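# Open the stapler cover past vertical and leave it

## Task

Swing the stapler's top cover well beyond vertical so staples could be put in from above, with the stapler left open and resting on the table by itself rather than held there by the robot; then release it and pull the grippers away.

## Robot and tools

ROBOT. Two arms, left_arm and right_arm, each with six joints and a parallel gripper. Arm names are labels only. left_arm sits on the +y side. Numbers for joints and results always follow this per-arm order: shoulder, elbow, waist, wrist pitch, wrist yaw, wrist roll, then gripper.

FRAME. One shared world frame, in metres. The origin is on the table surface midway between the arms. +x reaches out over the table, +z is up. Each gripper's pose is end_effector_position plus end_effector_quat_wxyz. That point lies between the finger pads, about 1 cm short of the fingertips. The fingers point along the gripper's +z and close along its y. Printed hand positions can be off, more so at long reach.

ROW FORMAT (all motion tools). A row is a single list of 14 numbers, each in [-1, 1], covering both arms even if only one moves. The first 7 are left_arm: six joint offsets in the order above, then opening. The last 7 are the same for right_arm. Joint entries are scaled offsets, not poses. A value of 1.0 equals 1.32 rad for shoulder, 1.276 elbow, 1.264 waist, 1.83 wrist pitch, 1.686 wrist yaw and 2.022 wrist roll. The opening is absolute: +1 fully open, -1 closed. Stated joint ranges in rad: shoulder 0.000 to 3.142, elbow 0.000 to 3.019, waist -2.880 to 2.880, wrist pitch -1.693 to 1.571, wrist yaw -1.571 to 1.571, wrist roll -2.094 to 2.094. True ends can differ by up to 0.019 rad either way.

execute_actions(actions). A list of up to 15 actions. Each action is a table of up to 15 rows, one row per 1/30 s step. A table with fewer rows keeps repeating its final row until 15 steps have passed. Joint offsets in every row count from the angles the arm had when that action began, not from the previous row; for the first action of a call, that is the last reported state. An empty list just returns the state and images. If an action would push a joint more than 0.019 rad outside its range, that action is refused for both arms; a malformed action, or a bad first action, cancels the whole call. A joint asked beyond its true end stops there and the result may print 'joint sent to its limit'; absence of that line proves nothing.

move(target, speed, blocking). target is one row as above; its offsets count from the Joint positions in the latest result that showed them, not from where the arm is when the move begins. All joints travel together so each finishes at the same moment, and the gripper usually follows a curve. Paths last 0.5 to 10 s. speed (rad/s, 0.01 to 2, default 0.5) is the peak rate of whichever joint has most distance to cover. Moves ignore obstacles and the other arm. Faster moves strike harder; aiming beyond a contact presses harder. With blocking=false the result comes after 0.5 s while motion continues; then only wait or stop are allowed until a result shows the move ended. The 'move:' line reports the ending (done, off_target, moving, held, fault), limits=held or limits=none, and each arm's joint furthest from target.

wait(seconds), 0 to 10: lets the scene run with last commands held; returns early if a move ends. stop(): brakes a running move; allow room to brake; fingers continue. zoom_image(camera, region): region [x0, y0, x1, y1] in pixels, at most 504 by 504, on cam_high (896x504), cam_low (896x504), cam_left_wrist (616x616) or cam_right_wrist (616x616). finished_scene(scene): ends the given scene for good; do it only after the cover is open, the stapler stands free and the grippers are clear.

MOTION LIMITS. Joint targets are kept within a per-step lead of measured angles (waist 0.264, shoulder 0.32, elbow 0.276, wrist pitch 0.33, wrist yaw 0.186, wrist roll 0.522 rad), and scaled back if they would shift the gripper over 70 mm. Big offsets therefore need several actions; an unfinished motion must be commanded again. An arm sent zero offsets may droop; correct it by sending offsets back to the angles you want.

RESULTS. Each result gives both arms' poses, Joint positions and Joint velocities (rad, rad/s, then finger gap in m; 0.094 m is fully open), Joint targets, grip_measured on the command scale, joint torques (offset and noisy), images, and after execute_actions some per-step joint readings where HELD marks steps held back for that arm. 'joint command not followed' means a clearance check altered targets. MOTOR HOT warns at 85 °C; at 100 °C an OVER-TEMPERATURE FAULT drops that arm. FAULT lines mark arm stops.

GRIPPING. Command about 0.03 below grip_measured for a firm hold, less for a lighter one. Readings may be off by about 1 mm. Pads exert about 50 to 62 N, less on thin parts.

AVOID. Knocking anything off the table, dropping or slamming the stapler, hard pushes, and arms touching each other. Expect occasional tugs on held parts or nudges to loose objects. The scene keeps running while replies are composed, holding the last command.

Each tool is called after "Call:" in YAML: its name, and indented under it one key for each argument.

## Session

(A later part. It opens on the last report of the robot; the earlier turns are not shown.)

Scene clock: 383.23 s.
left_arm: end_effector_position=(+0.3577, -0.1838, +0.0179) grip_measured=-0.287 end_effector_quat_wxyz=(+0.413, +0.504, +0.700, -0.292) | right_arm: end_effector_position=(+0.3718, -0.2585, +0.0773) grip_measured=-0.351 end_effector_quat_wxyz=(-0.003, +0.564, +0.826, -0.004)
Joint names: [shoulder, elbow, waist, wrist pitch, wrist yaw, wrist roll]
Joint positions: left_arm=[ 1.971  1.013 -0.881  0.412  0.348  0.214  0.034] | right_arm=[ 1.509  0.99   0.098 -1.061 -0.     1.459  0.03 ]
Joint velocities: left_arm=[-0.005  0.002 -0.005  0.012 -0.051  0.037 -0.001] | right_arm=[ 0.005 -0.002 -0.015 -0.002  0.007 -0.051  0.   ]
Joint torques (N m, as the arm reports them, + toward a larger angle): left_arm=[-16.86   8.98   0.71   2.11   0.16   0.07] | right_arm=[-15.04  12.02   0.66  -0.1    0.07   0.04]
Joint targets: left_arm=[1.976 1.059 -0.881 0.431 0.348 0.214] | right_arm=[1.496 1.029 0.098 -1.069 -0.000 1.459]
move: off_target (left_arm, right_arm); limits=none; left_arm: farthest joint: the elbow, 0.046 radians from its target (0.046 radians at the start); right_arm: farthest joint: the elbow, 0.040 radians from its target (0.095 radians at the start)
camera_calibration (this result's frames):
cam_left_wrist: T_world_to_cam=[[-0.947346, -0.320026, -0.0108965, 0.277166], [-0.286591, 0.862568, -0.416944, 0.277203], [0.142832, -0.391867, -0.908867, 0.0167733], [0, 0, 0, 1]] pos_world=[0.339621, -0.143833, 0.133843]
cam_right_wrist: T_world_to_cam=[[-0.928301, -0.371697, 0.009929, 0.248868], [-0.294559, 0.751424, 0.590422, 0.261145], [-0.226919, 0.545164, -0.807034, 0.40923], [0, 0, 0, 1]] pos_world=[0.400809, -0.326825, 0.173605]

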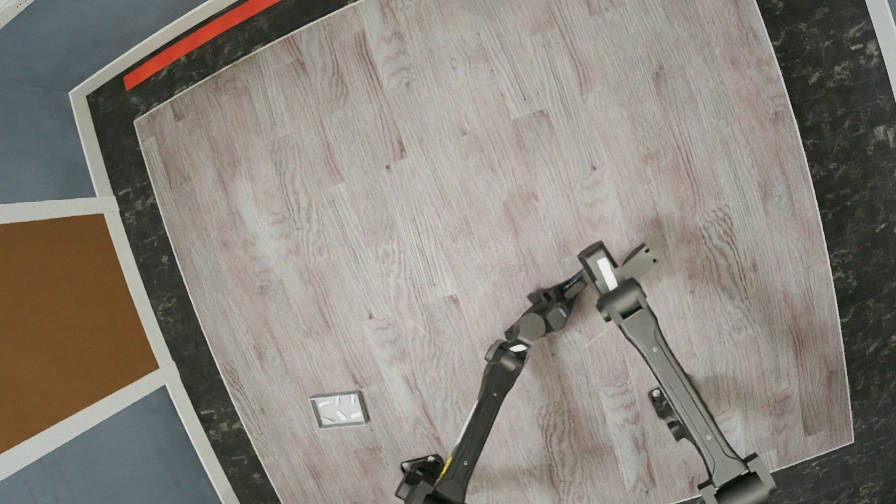

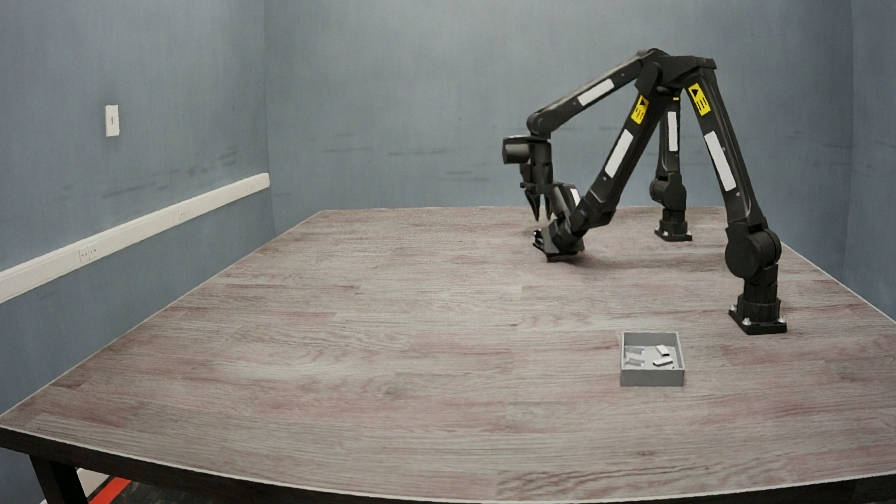

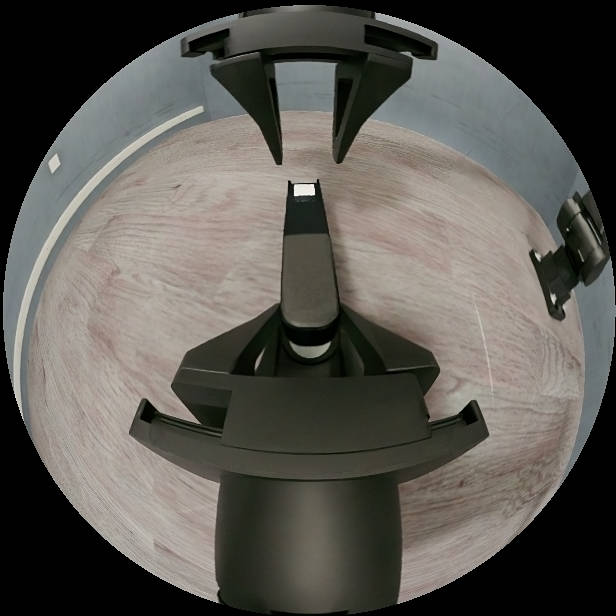

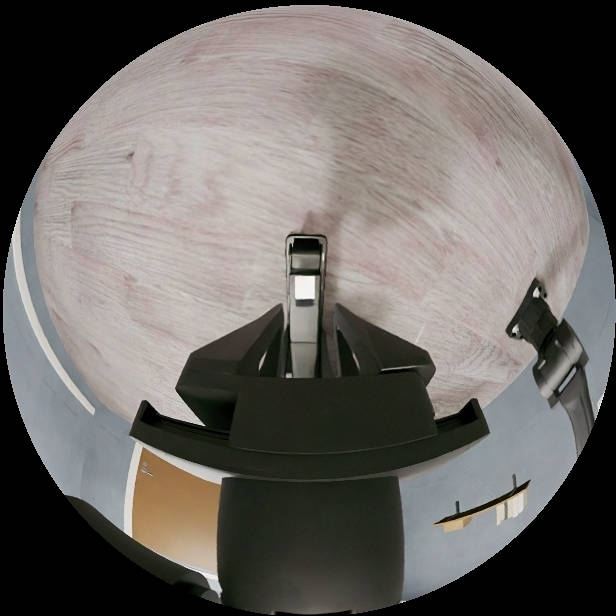

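Call:
move:
  target: [0.004, 0.036, 0.0, 0.010, 0.0, 0.0, -0.32, -0.010, 0.031, 0.096, -0.004, 0.0, 0.060, -0.35]
  speed: 0.15

Scene clock: 386.87 s.
left_arm: end_effector_position=(+0.3577, -0.1838, +0.0179) grip_measured=-0.287 end_effector_quat_wxyz=(+0.413, +0.504, +0.700, -0.292) | right_arm: end_effector_position=(+0.3575, -0.2150, +0.0773) grip_measured=-0.351 end_effector_quat_wxyz=(-0.003, +0.562, +0.827, -0.004)
Joint names: [shoulder, elbow, waist, wrist pitch, wrist yaw, wrist roll]
Joint positions: left_arm=[ 1.971  1.013 -0.881  0.412  0.348  0.214  0.034] | right_arm=[ 1.509  0.99   0.214 -1.061 -0.     1.571  0.03 ]
Joint velocities: left_arm=[-0.024 -0.012 -0.005  0.002  0.007  0.022  0.   ] | right_arm=[-0.034 -0.017 -0.005 -0.012 -0.022  0.051  0.001]
Joint torques (N m, as the arm reports them, + toward a larger angle): left_arm=[-16.95   8.98   0.55   2.06   0.16   0.05] | right_arm=[-15.24  12.     1.29  -0.06   0.06   0.15]
Joint targets: left_arm=[1.976 1.059 -0.881 0.431 0.348 0.214] | right_arm=[1.496 1.029 0.220 -1.068 -0.000 1.580]
move: off_target (left_arm, right_arm); limits=none; left_arm: farthest joint: the elbow, 0.046 radians from its target (0.046 radians at the start); right_arm: farthest joint: the elbow, 0.040 radians from its target (0.040 radians at the start)
camera_calibration (this result's frames):
cam_left_wrist: T_world_to_cam=[[-0.947346, -0.320026, -0.0108965, 0.277166], [-0.286591, 0.862568, -0.416944, 0.277203], [0.142832, -0.391867, -0.908867, 0.0167733], [0, 0, 0, 1]] pos_world=[0.339621, -0.143833, 0.133843]
cam_right_wrist: T_world_to_cam=[[-0.926878, -0.37523, 0.0100148, 0.250505], [-0.297613, 0.750889, 0.58957, 0.225256], [-0.228744, 0.543478, -0.807655, 0.382584], [0, 0, 0, 1]] pos_world=[0.38674, -0.283071, 0.173683]

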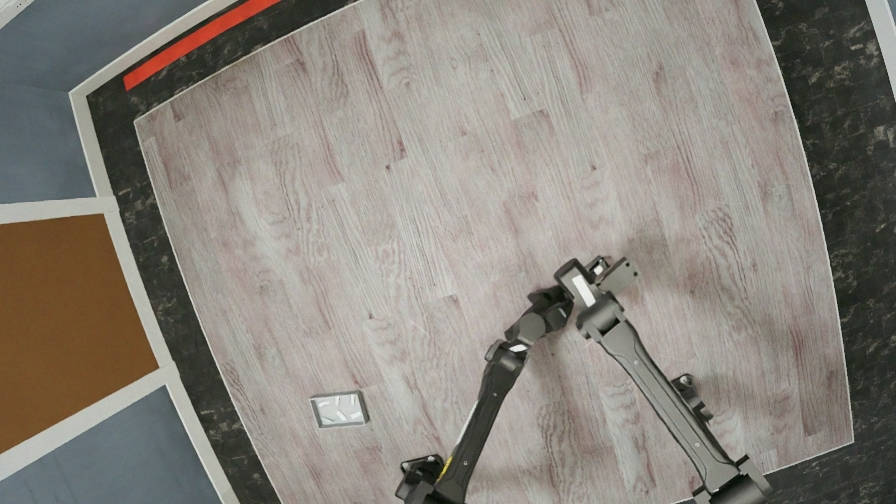

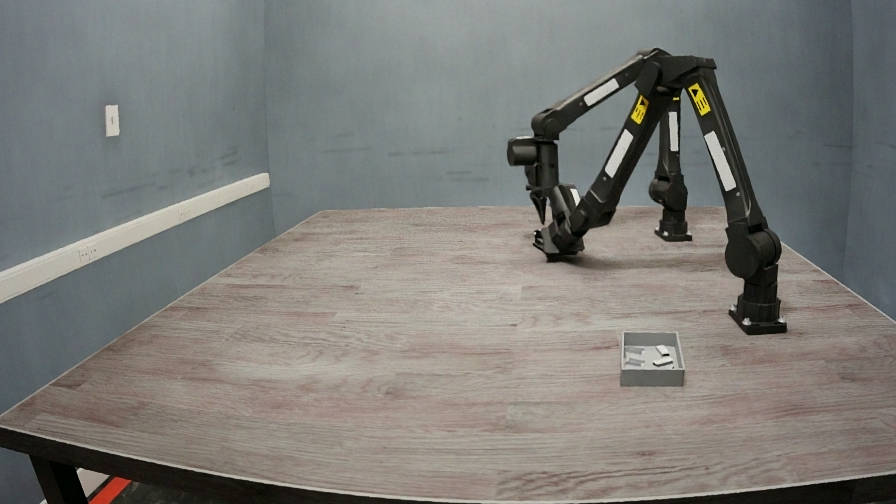

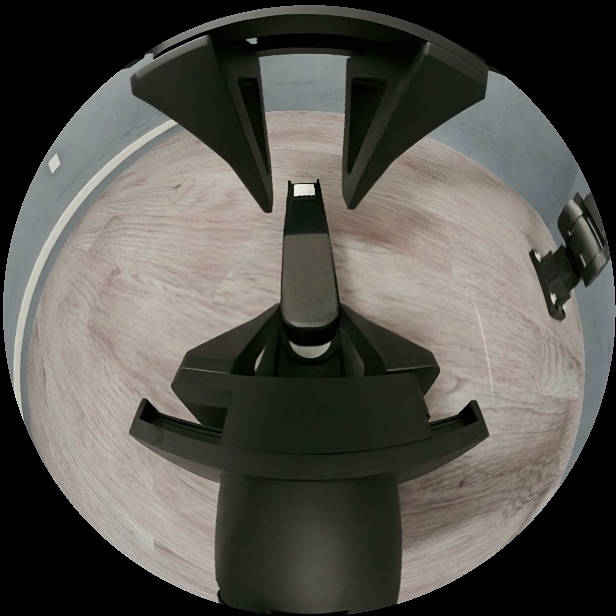

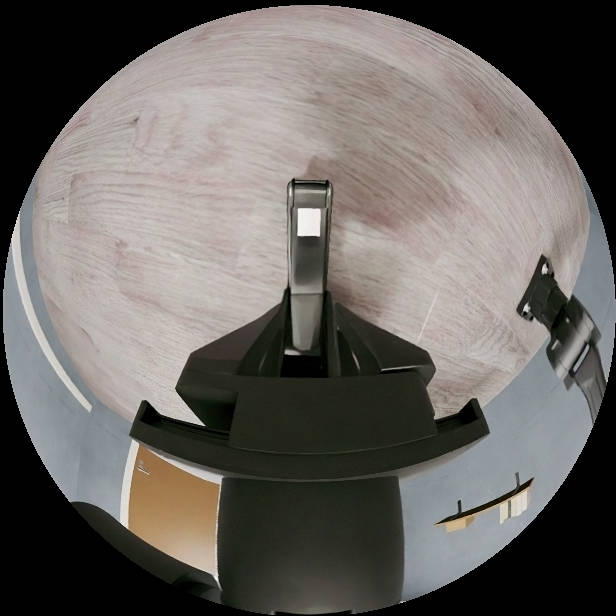

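Call:
move:
  target: [0.004, 0.036, 0.0, 0.010, 0.0, 0.0, -0.32, 0.0303, -0.0447, 0.0, 0.0514, 0.0, 0.0, -0.35]
  speed: 0.1

Scene clock: 389.93 s.
left_arm: end_effector_position=(+0.3577, -0.1838, +0.0179) grip_measured=-0.287 end_effector_quat_wxyz=(+0.413, +0.504, +0.700, -0.292) | right_arm: end_effector_position=(+0.3553, -0.2159, +0.0559) grip_measured=-0.351 end_effector_quat_wxyz=(+0.003, +0.562, +0.827, +0.005)
Joint names: [shoulder, elbow, waist, wrist pitch, wrist yaw, wrist roll]
Joint positions: left_arm=[ 1.971  1.013 -0.881  0.412  0.348  0.214  0.034] | right_arm=[ 1.522  0.939  0.214 -0.976 -0.     1.571  0.03 ]
Joint velocities: left_arm=[-0.005 -0.002 -0.015  0.022 -0.022 -0.007 -0.   ] | right_arm=[ 0.005  0.002 -0.005  0.012 -0.037 -0.007  0.003]
Joint torques (N m, as the arm reports them, + toward a larger angle): left_arm=[-16.81   8.96   0.58   2.08   0.15   0.07] | right_arm=[-11.13   7.78   0.67   0.6    0.07   0.03]
Joint targets: left_arm=[1.976 1.059 -0.881 0.431 0.348 0.214] | right_arm=[1.549 0.933 0.214 -0.967 -0.000 1.571]
move: off_target (left_arm, right_arm); limits=none; left_arm: farthest joint: the elbow, 0.046 radians from its target (0.046 radians at the start); right_arm: farthest joint: the shoulder, 0.027 radians from its target (0.040 radians at the start)
camera_calibration (this result's frames):
cam_left_wrist: T_world_to_cam=[[-0.947346, -0.320026, -0.0108965, 0.277166], [-0.286591, 0.862568, -0.416944, 0.277203], [0.142832, -0.391867, -0.908867, 0.0167733], [0, 0, 0, 1]] pos_world=[0.339621, -0.143833, 0.133843]
cam_right_wrist: T_world_to_cam=[[-0.927008, -0.374871, -0.0113466, 0.249648], [-0.30904, 0.746376, 0.589421, 0.240937], [-0.212488, 0.549905, -0.807746, 0.360923], [0, 0, 0, 1]] pos_world=[0.382577, -0.284717, 0.152354]

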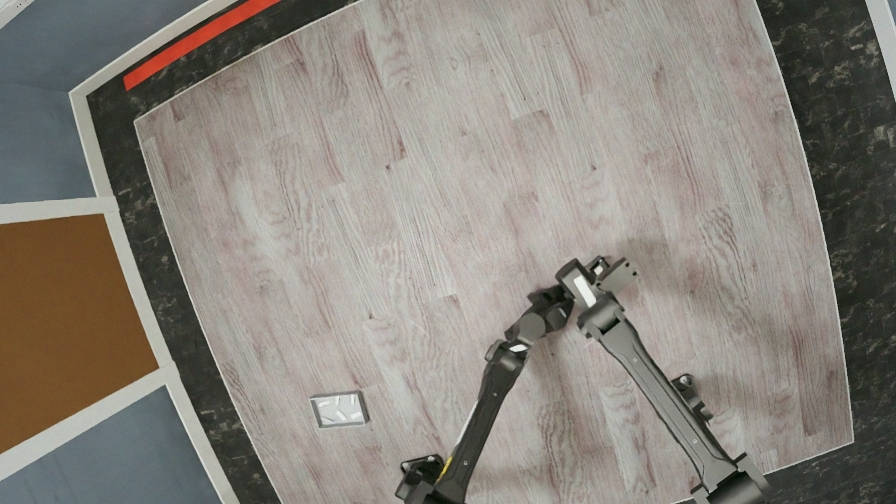

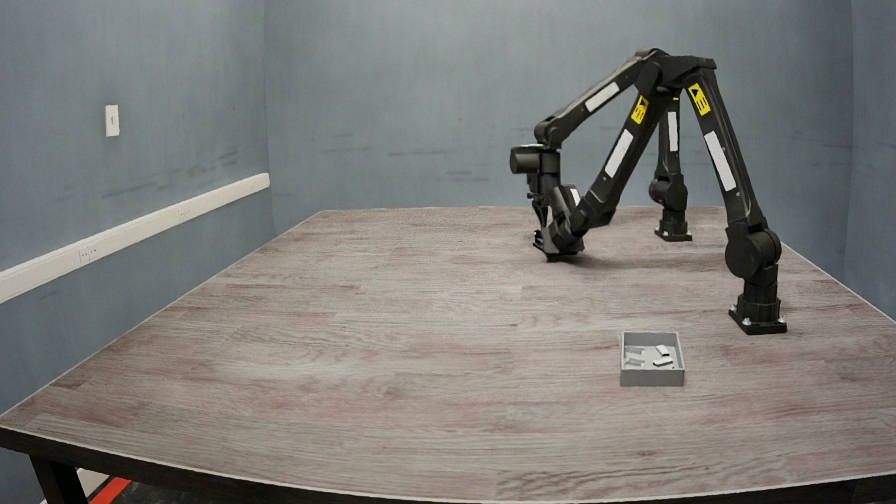

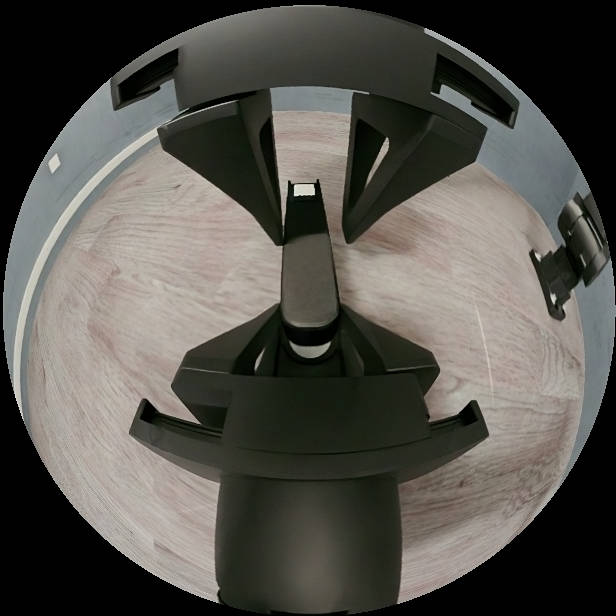

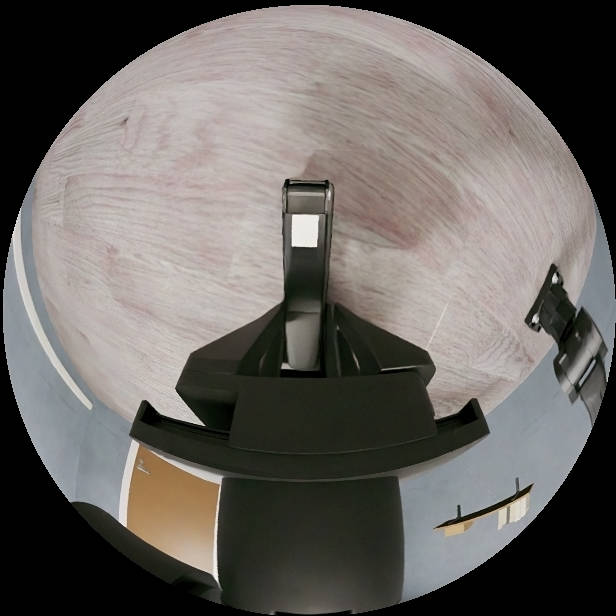

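Call:
move:
  target: [0.004, 0.036, 0.0, 0.010, 0.0, 0.0, -0.32, 0.020, -0.005, 0.0, 0.013, 0.0, 0.0, -0.35]
  speed: 0.08

Call:
move:
  target: [0.004, 0.036, 0.0, 0.010, 0.0, 0.0, -0.32, 0.029, -0.005, 0.0, 0.005, 0.0, 0.0, -0.35]
  speed: 0.08

Scene clock: 396.13 s.
left_arm: end_effector_position=(+0.3577, -0.1838, +0.0179) grip_measured=-0.287 end_effector_quat_wxyz=(+0.413, +0.504, +0.700, -0.292) | right_arm: end_effector_position=(+0.3587, -0.2145, +0.0560) grip_measured=-0.351 end_effector_quat_wxyz=(+0.007, +0.562, +0.827, +0.011)
Joint names: [shoulder, elbow, waist, wrist pitch, wrist yaw, wrist roll]
Joint positions: left_arm=[ 1.971  1.013 -0.881  0.412  0.348  0.214  0.034] | right_arm=[ 1.522  0.939  0.214 -0.961 -0.     1.571  0.03 ]
Joint velocities: left_arm=[-0.005  0.017 -0.005 -0.002  0.007 -0.051 -0.002] | right_arm=[-0.005 -0.007 -0.005  0.007  0.007 -0.037 -0.   ]
Joint torques (N m, as the arm reports them, + toward a larger angle): left_arm=[-16.61   9.     0.48   2.08   0.16   0.07] | right_arm=[-11.63   7.77   0.65   0.62   0.07   0.03]
Joint targets: left_arm=[1.976 1.059 -0.881 0.431 0.348 0.214] | right_arm=[1.549 0.933 0.214 -0.952 -0.000 1.571]
move: off_target (left_arm, right_arm); limits=none; left_arm: farthest joint: the elbow, 0.046 radians from its target (0.046 radians at the start); right_arm: farthest joint: the shoulder, 0.026 radians from its target (0.026 radians at the start)
camera_calibration (this result's frames):
cam_left_wrist: T_world_to_cam=[[-0.947346, -0.320026, -0.0108965, 0.277166], [-0.286591, 0.862568, -0.416944, 0.277203], [0.142832, -0.391867, -0.908867, 0.0167733], [0, 0, 0, 1]] pos_world=[0.339621, -0.143833, 0.133843]
cam_right_wrist: T_world_to_cam=[[-0.926748, -0.374768, -0.0262209, 0.254068], [-0.317194, 0.743153, 0.589161, 0.243193], [-0.201313, 0.554321, -0.80759, 0.357892], [0, 0, 0, 1]] pos_world=[0.384645, -0.2839, 0.152412]

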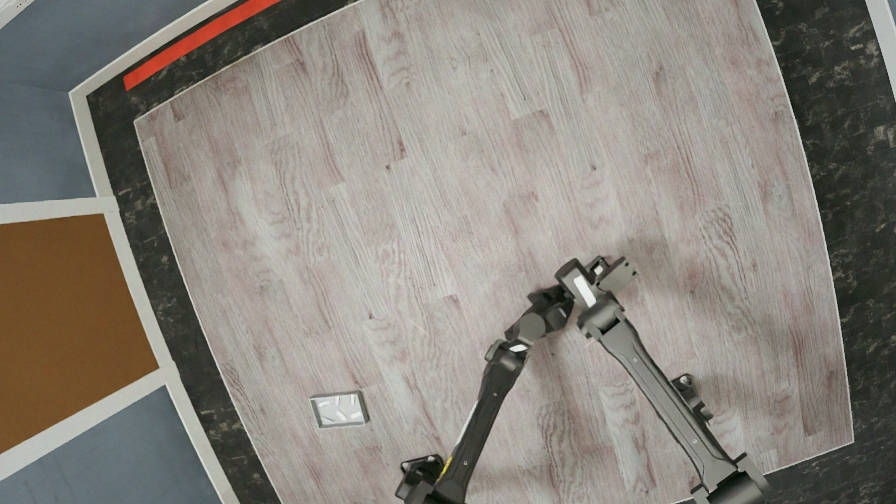

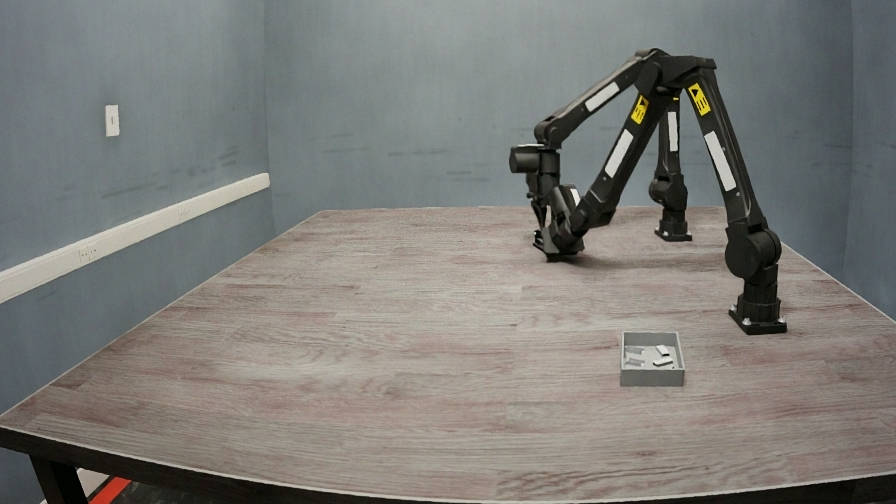

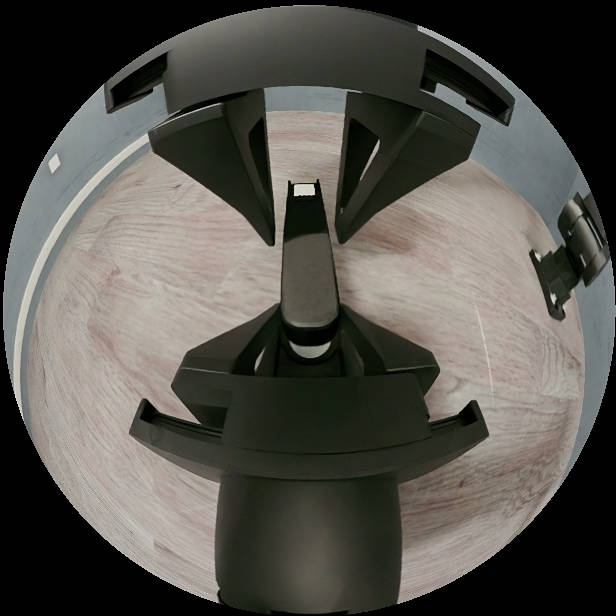

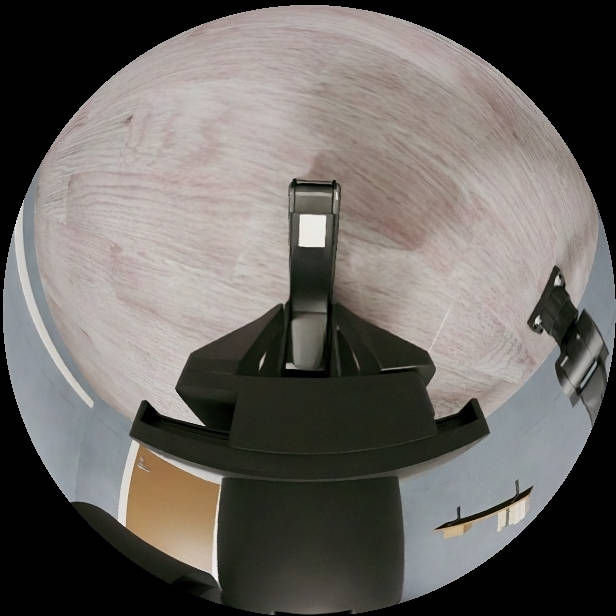

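Scene clock: 397.07 s.
left_arm: end_effector_position=(+0.3577, -0.1838, +0.0179) grip_measured=-0.287 end_effector_quat_wxyz=(+0.413, +0.504, +0.700, -0.292) | right_arm: end_effector_position=(+0.3580, -0.2148, +0.0522) grip_measured=-0.351 end_effector_quat_wxyz=(+0.005, +0.562, +0.827, +0.007)
Joint names: [shoulder, elbow, waist, wrist pitch, wrist yaw, wrist roll]
Joint positions: left_arm=[ 1.971  1.013 -0.881  0.412  0.348  0.214  0.034] | right_arm=[ 1.532  0.939  0.214 -0.961 -0.     1.571  0.03 ]
Joint velocities: left_arm=[ 0.005  0.007 -0.005 -0.012 -0.066  0.007  0.   ] | right_arm=[-0.005 -0.007  0.005  0.017 -0.022  0.022  0.   ]
Joint torques (N m, as the arm reports them, + toward a larger angle): left_arm=[-16.86   8.94   0.39   2.15   0.15   0.07] | right_arm=[-11.71   7.67   0.62   0.63   0.07   0.03]
Joint targets: left_arm=[1.976 1.059 -0.881 0.431 0.348 0.214] | right_arm=[1.560 0.933 0.214 -0.952 -0.000 1.571]
move: off_target (left_arm, right_arm); limits=none; left_arm: farthest joint: the elbow, 0.046 radians from its target (0.046 radians at the start); right_arm: farthest joint: the shoulder, 0.028 radians from its target (0.038 radians at the start)
camera_calibration (this result's frames):
cam_left_wrist: T_world_to_cam=[[-0.947346, -0.320026, -0.0108965, 0.277166], [-0.286591, 0.862568, -0.416944, 0.277203], [0.142832, -0.391867, -0.908867, 0.0167733], [0, 0, 0, 1]] pos_world=[0.339621, -0.143833, 0.133843]
cam_right_wrist: T_world_to_cam=[[-0.92695, -0.374848, -0.0159238, 0.252698], [-0.311549, 0.745384, 0.589355, 0.243896], [-0.209049, 0.551264, -0.807717, 0.35691], [0, 0, 0, 1]] pos_world=[0.384836, -0.283825, 0.148565]

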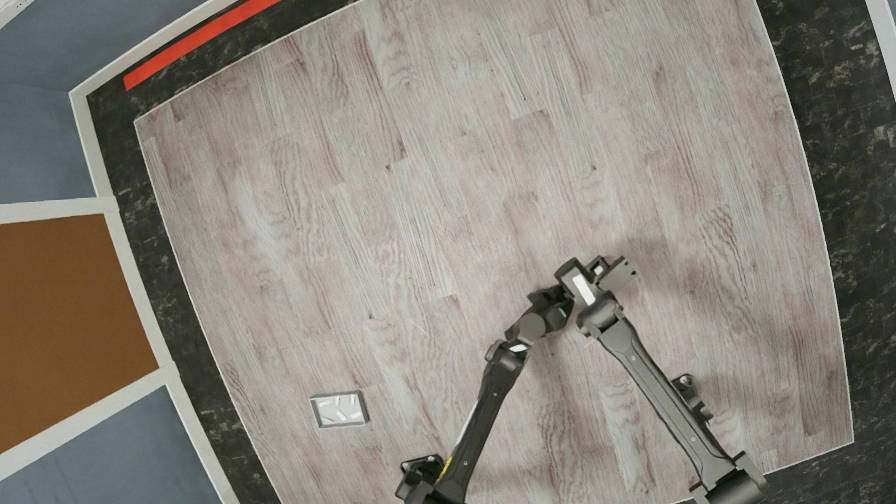

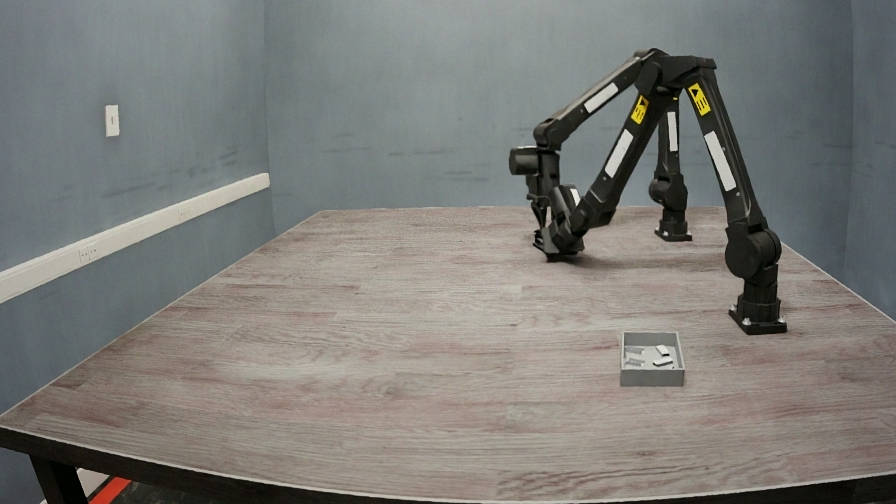

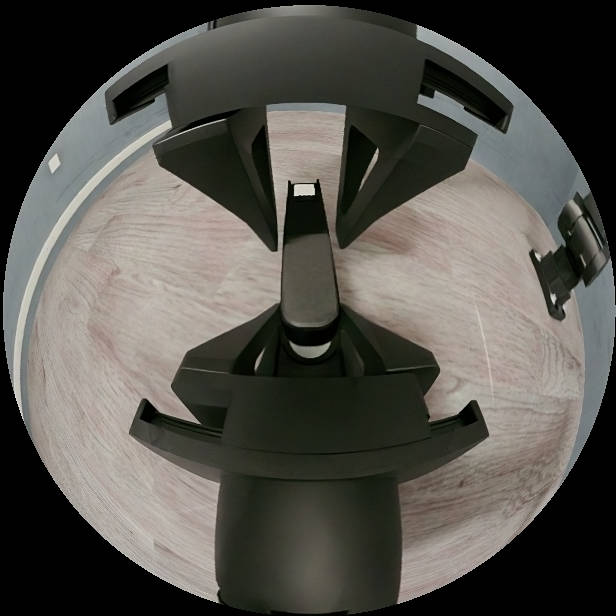

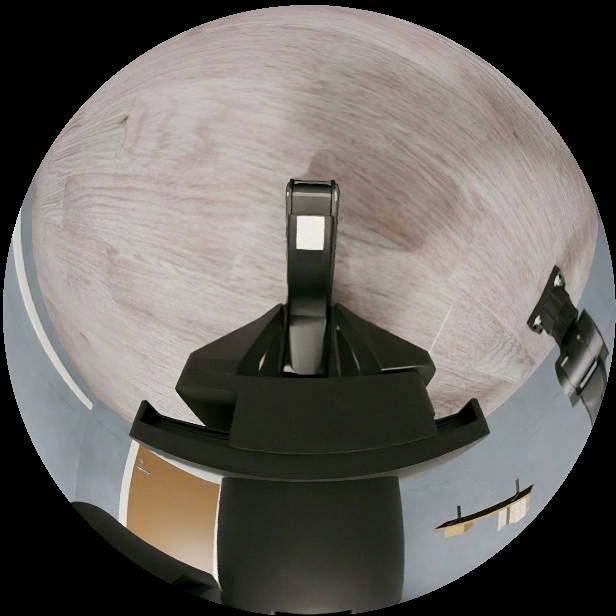

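Centred now. Close on the cover.

Call:
move:
  target: [0.004, 0.036, 0.0, 0.010, 0.0, 0.0, -0.32, 0.010, 0.0, 0.0, 0.0, 0.0, 0.0, -0.62]
  speed: 0.08

Scene clock: 399.43 s.
left_arm: end_effector_position=(+0.3575, -0.1838, +0.0179) grip_measured=-0.287 end_effector_quat_wxyz=(+0.413, +0.505, +0.699, -0.292) | right_arm: end_effector_position=(+0.3581, -0.2148, +0.0522) grip_measured=-0.545 end_effector_quat_wxyz=(+0.005, +0.563, +0.826, +0.007)
Joint names: [shoulder, elbow, waist, wrist pitch, wrist yaw, wrist roll]
Joint positions: left_arm=[ 1.971  1.013 -0.881  0.412  0.349  0.214  0.034] | right_arm=[ 1.532  0.939  0.214 -0.961  0.     1.572  0.021]
Joint velocities: left_arm=[-0.015  0.002  0.005 -0.002  0.007 -0.081  0.   ] | right_arm=[-0.024 -0.007 -0.005 -0.022 -0.022 -0.037 -0.001]
Joint torques (N m, as the arm reports them, + toward a larger angle): left_arm=[-16.89   8.99   0.49   2.07   0.14   0.08] | right_arm=[-12.88   8.25   0.62   0.22   0.06   0.02]
Joint targets: left_arm=[1.976 1.059 -0.881 0.431 0.348 0.214] | right_arm=[1.546 0.939 0.214 -0.961 0.000 1.571]
move: off_target (left_arm); limits=none; left_arm: farthest joint: the elbow, 0.046 radians from its target (0.046 radians at the start); right_arm: farthest joint: the shoulder, 0.013 radians from its target (0.013 radians at the start)
camera_calibration (this result's frames):
cam_left_wrist: T_world_to_cam=[[-0.947558, -0.319411, -0.0105329, 0.277221], [-0.286151, 0.862644, -0.417088, 0.277085], [0.142309, -0.392201, -0.908805, 0.0169146], [0, 0, 0, 1]] pos_world=[0.339564, -0.143845, 0.133861]
cam_right_wrist: T_world_to_cam=[[-0.927372, -0.373784, -0.0163025, 0.253191], [-0.310979, 0.745858, 0.589057, 0.243863], [-0.208021, 0.551345, -0.807927, 0.356609], [0, 0, 0, 1]] pos_world=[0.38482, -0.283863, 0.148593]

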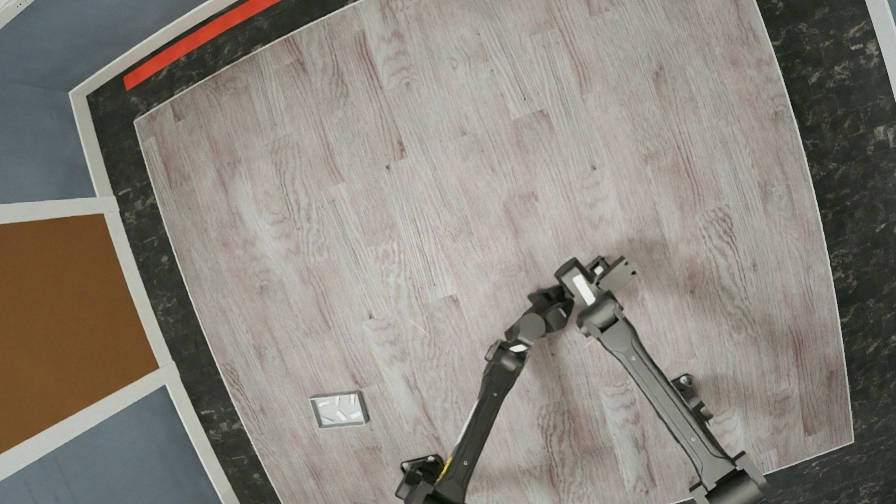

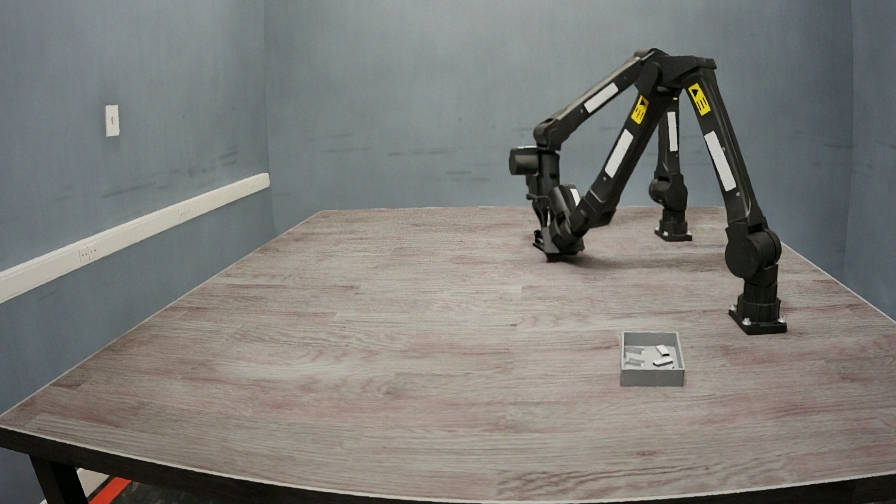

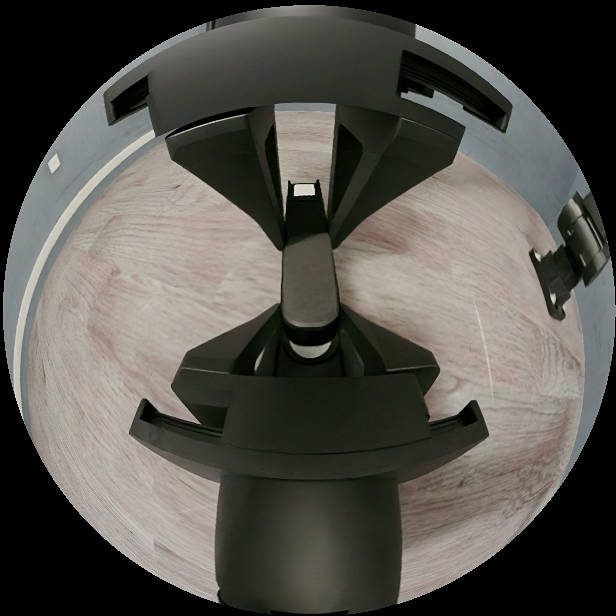

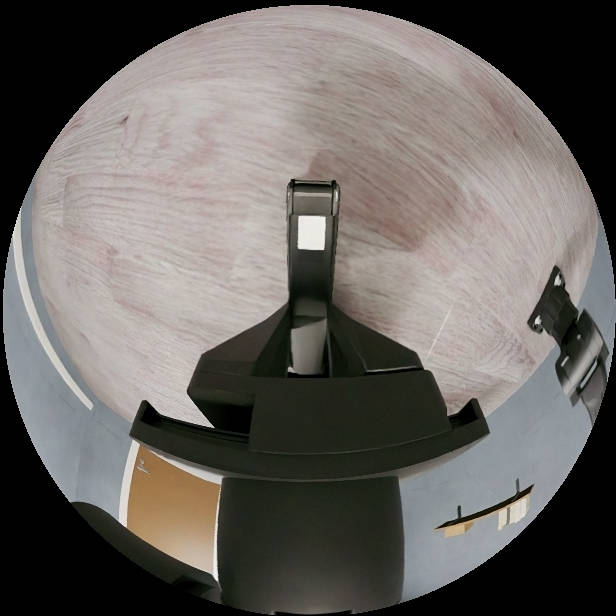

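Call:
move:
  target: [0.004, 0.036, 0.0, 0.010, 0.0, 0.0, -0.32, -0.021, 0.043, 0.0, -0.020, 0.0, 0.0, -0.58]
  speed: 0.06

Scene clock: 403.33 s.
left_arm: end_effector_position=(+0.3562, -0.1849, +0.0186) grip_measured=-0.287 end_effector_quat_wxyz=(+0.413, +0.506, +0.698, -0.295) | right_arm: end_effector_position=(+0.3567, -0.2155, +0.0537) grip_measured=-0.545 end_effector_quat_wxyz=(+0.002, +0.565, +0.825, +0.002)
Joint names: [shoulder, elbow, waist, wrist pitch, wrist yaw, wrist roll]
Joint positions: left_arm=[ 1.971  1.013 -0.882  0.415  0.355  0.214  0.034] | right_arm=[ 1.532  0.944  0.214 -0.976  0.001  1.576  0.021]
Joint velocities: left_arm=[ 0.015  0.012 -0.005  0.012 -0.022 -0.007 -0.001] | right_arm=[-0.005  0.007 -0.015 -0.007 -0.007  0.007  0.   ]
Joint torques (N m, as the arm reports them, + toward a larger angle): left_arm=[-16.85   8.93   0.62   2.04  -0.12   0.08] | right_arm=[-16.56  12.57   0.67  -0.54   0.06  -0.01]
Joint targets: left_arm=[1.976 1.059 -0.881 0.431 0.349 0.214] | right_arm=[1.505 0.994 0.214 -0.997 0.000 1.572]
move: off_target (left_arm, right_arm); limits=none; left_arm: farthest joint: the elbow, 0.046 radians from its target (0.046 radians at the start); right_arm: farthest joint: the elbow, 0.050 radians from its target (0.055 radians at the start)
camera_calibration (this result's frames):
cam_left_wrist: T_world_to_cam=[[-0.949476, -0.313718, -0.00872562, 0.277364], [-0.281224, 0.862816, -0.420074, 0.276224], [0.139314, -0.396396, -0.907448, 0.0175284], [0, 0, 0, 1]] pos_world=[0.338589, -0.144368, 0.134361]
cam_right_wrist: T_world_to_cam=[[-0.929042, -0.369932, -0.00562223, 0.252497], [-0.30206, 0.74964, 0.588897, 0.240625], [-0.213637, 0.548808, -0.808188, 0.359381], [0, 0, 0, 1]] pos_world=[0.38404, -0.284206, 0.150164]

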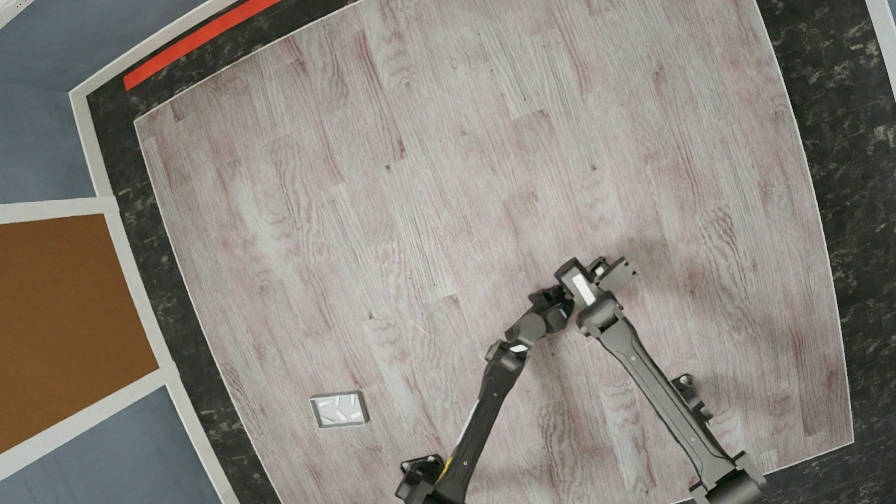

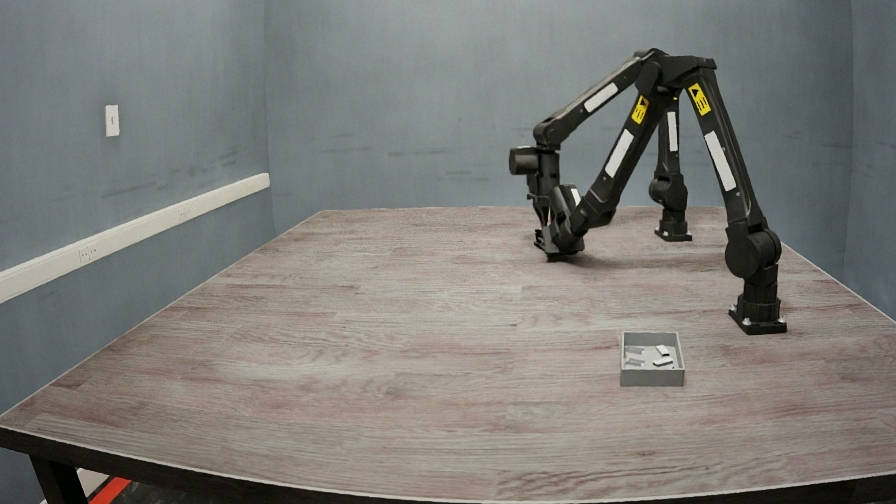

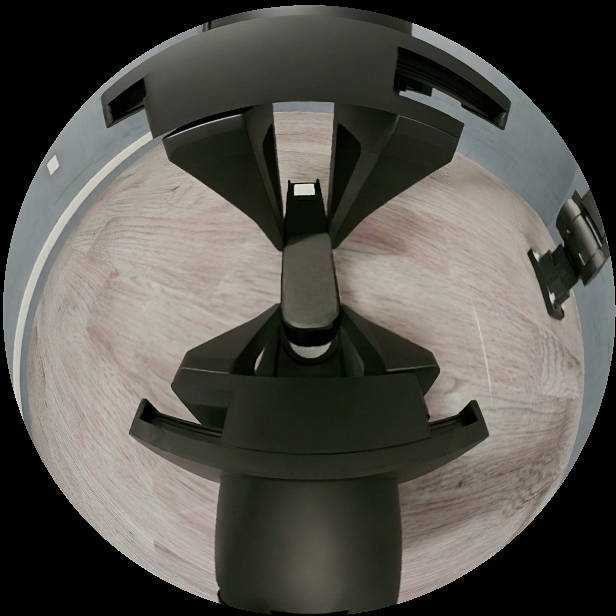

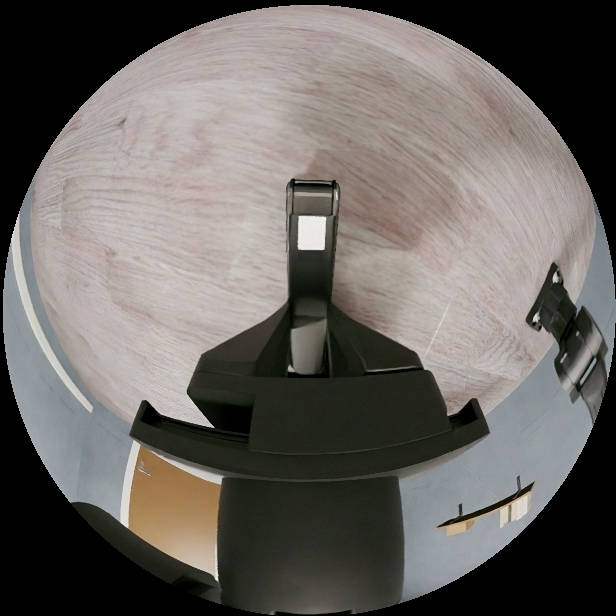

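Call:
move:
  target: [0.004, 0.036, 0.0, 0.009, -0.003, 0.0, -0.32, -0.0163, 0.0439, -0.0744, -0.0186, -0.1085, -0.047, -0.58]
  speed: 0.06

Scene clock: 429.63 s.
left_arm: end_effector_position=(+0.3562, -0.1849, +0.0186) grip_measured=-0.287 end_effector_quat_wxyz=(+0.413, +0.506, +0.697, -0.295) | right_arm: end_effector_position=(+0.3575, -0.2186, +0.0612) grip_measured=-0.545 end_effector_quat_wxyz=(-0.071, +0.566, +0.819, +0.053)
Joint names: [shoulder, elbow, waist, wrist pitch, wrist yaw, wrist roll]
Joint positions: left_arm=[ 1.971  1.013 -0.882  0.415  0.355  0.214  0.034] | right_arm=[ 1.529  0.955  0.129 -1.004 -0.178  1.5    0.021]
Joint velocities: left_arm=[-0.005 -0.002 -0.005 -0.002 -0.007 -0.022  0.001] | right_arm=[-0.015 -0.012  0.005 -0.002  0.037  0.022 -0.002]
Joint torques (N m, as the arm reports them, + toward a larger angle): left_arm=[-16.88   8.99   0.38   2.02  -0.1    0.07] | right_arm=[-15.62  12.2   -0.05  -0.03  -0.29  -0.17]
Joint targets: left_arm=[1.976 1.059 -0.882 0.431 0.349 0.214] | right_arm=[1.511 1.000 0.121 -1.010 -0.182 1.482]
move: off_target (left_arm, right_arm); limits=none; left_arm: farthest joint: the elbow, 0.046 radians from its target (0.046 radians at the start); right_arm: farthest joint: the elbow, 0.045 radians from its target (0.056 radians at the start)
camera_calibration (this result's frames):
cam_left_wrist: T_world_to_cam=[[-0.94958, -0.31341, -0.00854492, 0.277391], [-0.281004, 0.862852, -0.420146, 0.276165], [0.139051, -0.396561, -0.907416, 0.0175993], [0, 0, 0, 1]] pos_world=[0.338561, -0.144374, 0.13437]
cam_right_wrist: T_world_to_cam=[[-0.932659, -0.360697, -0.00666873, 0.255584], [-0.253762, 0.642793, 0.722788, 0.189957], [-0.256421, 0.675807, -0.691038, 0.403214], [0, 0, 0, 1]] pos_world=[0.38997, -0.30241, 0.143042]

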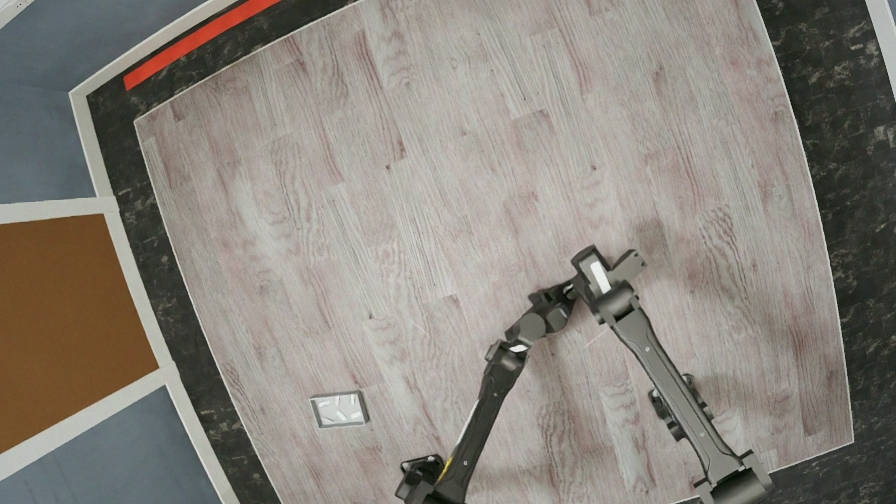

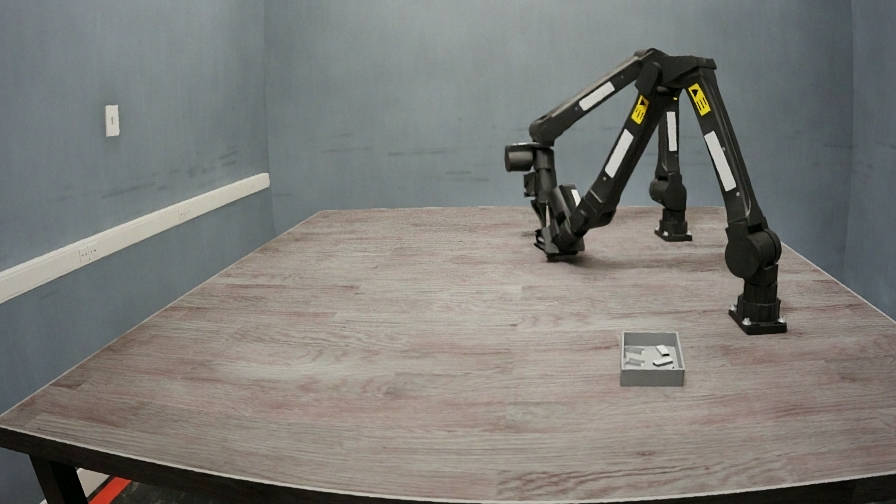

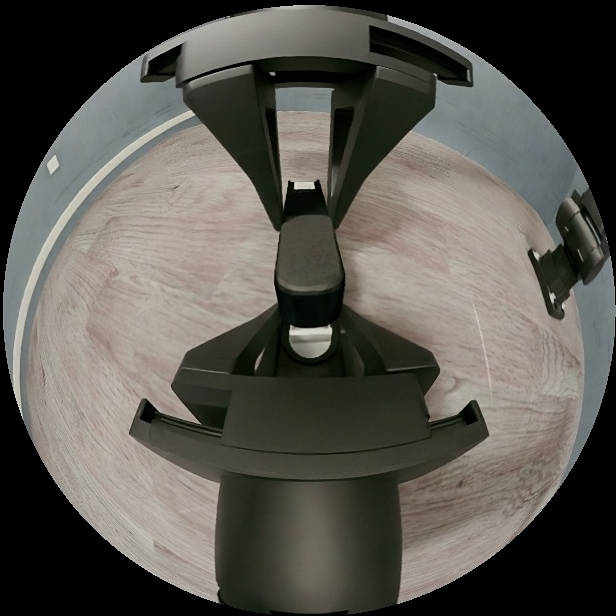

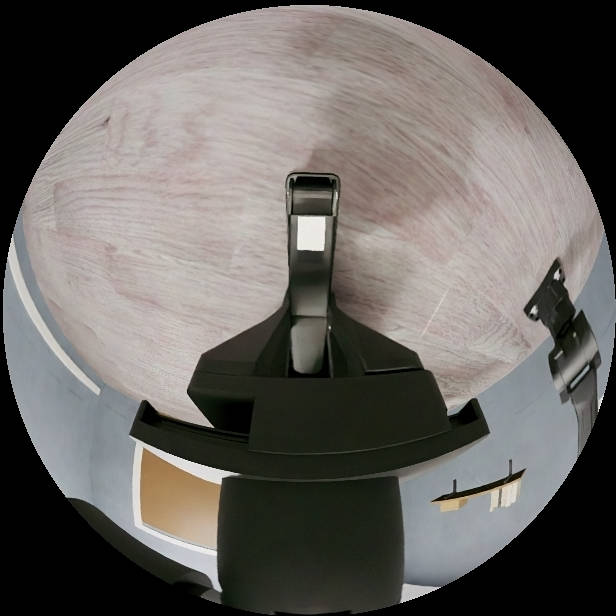

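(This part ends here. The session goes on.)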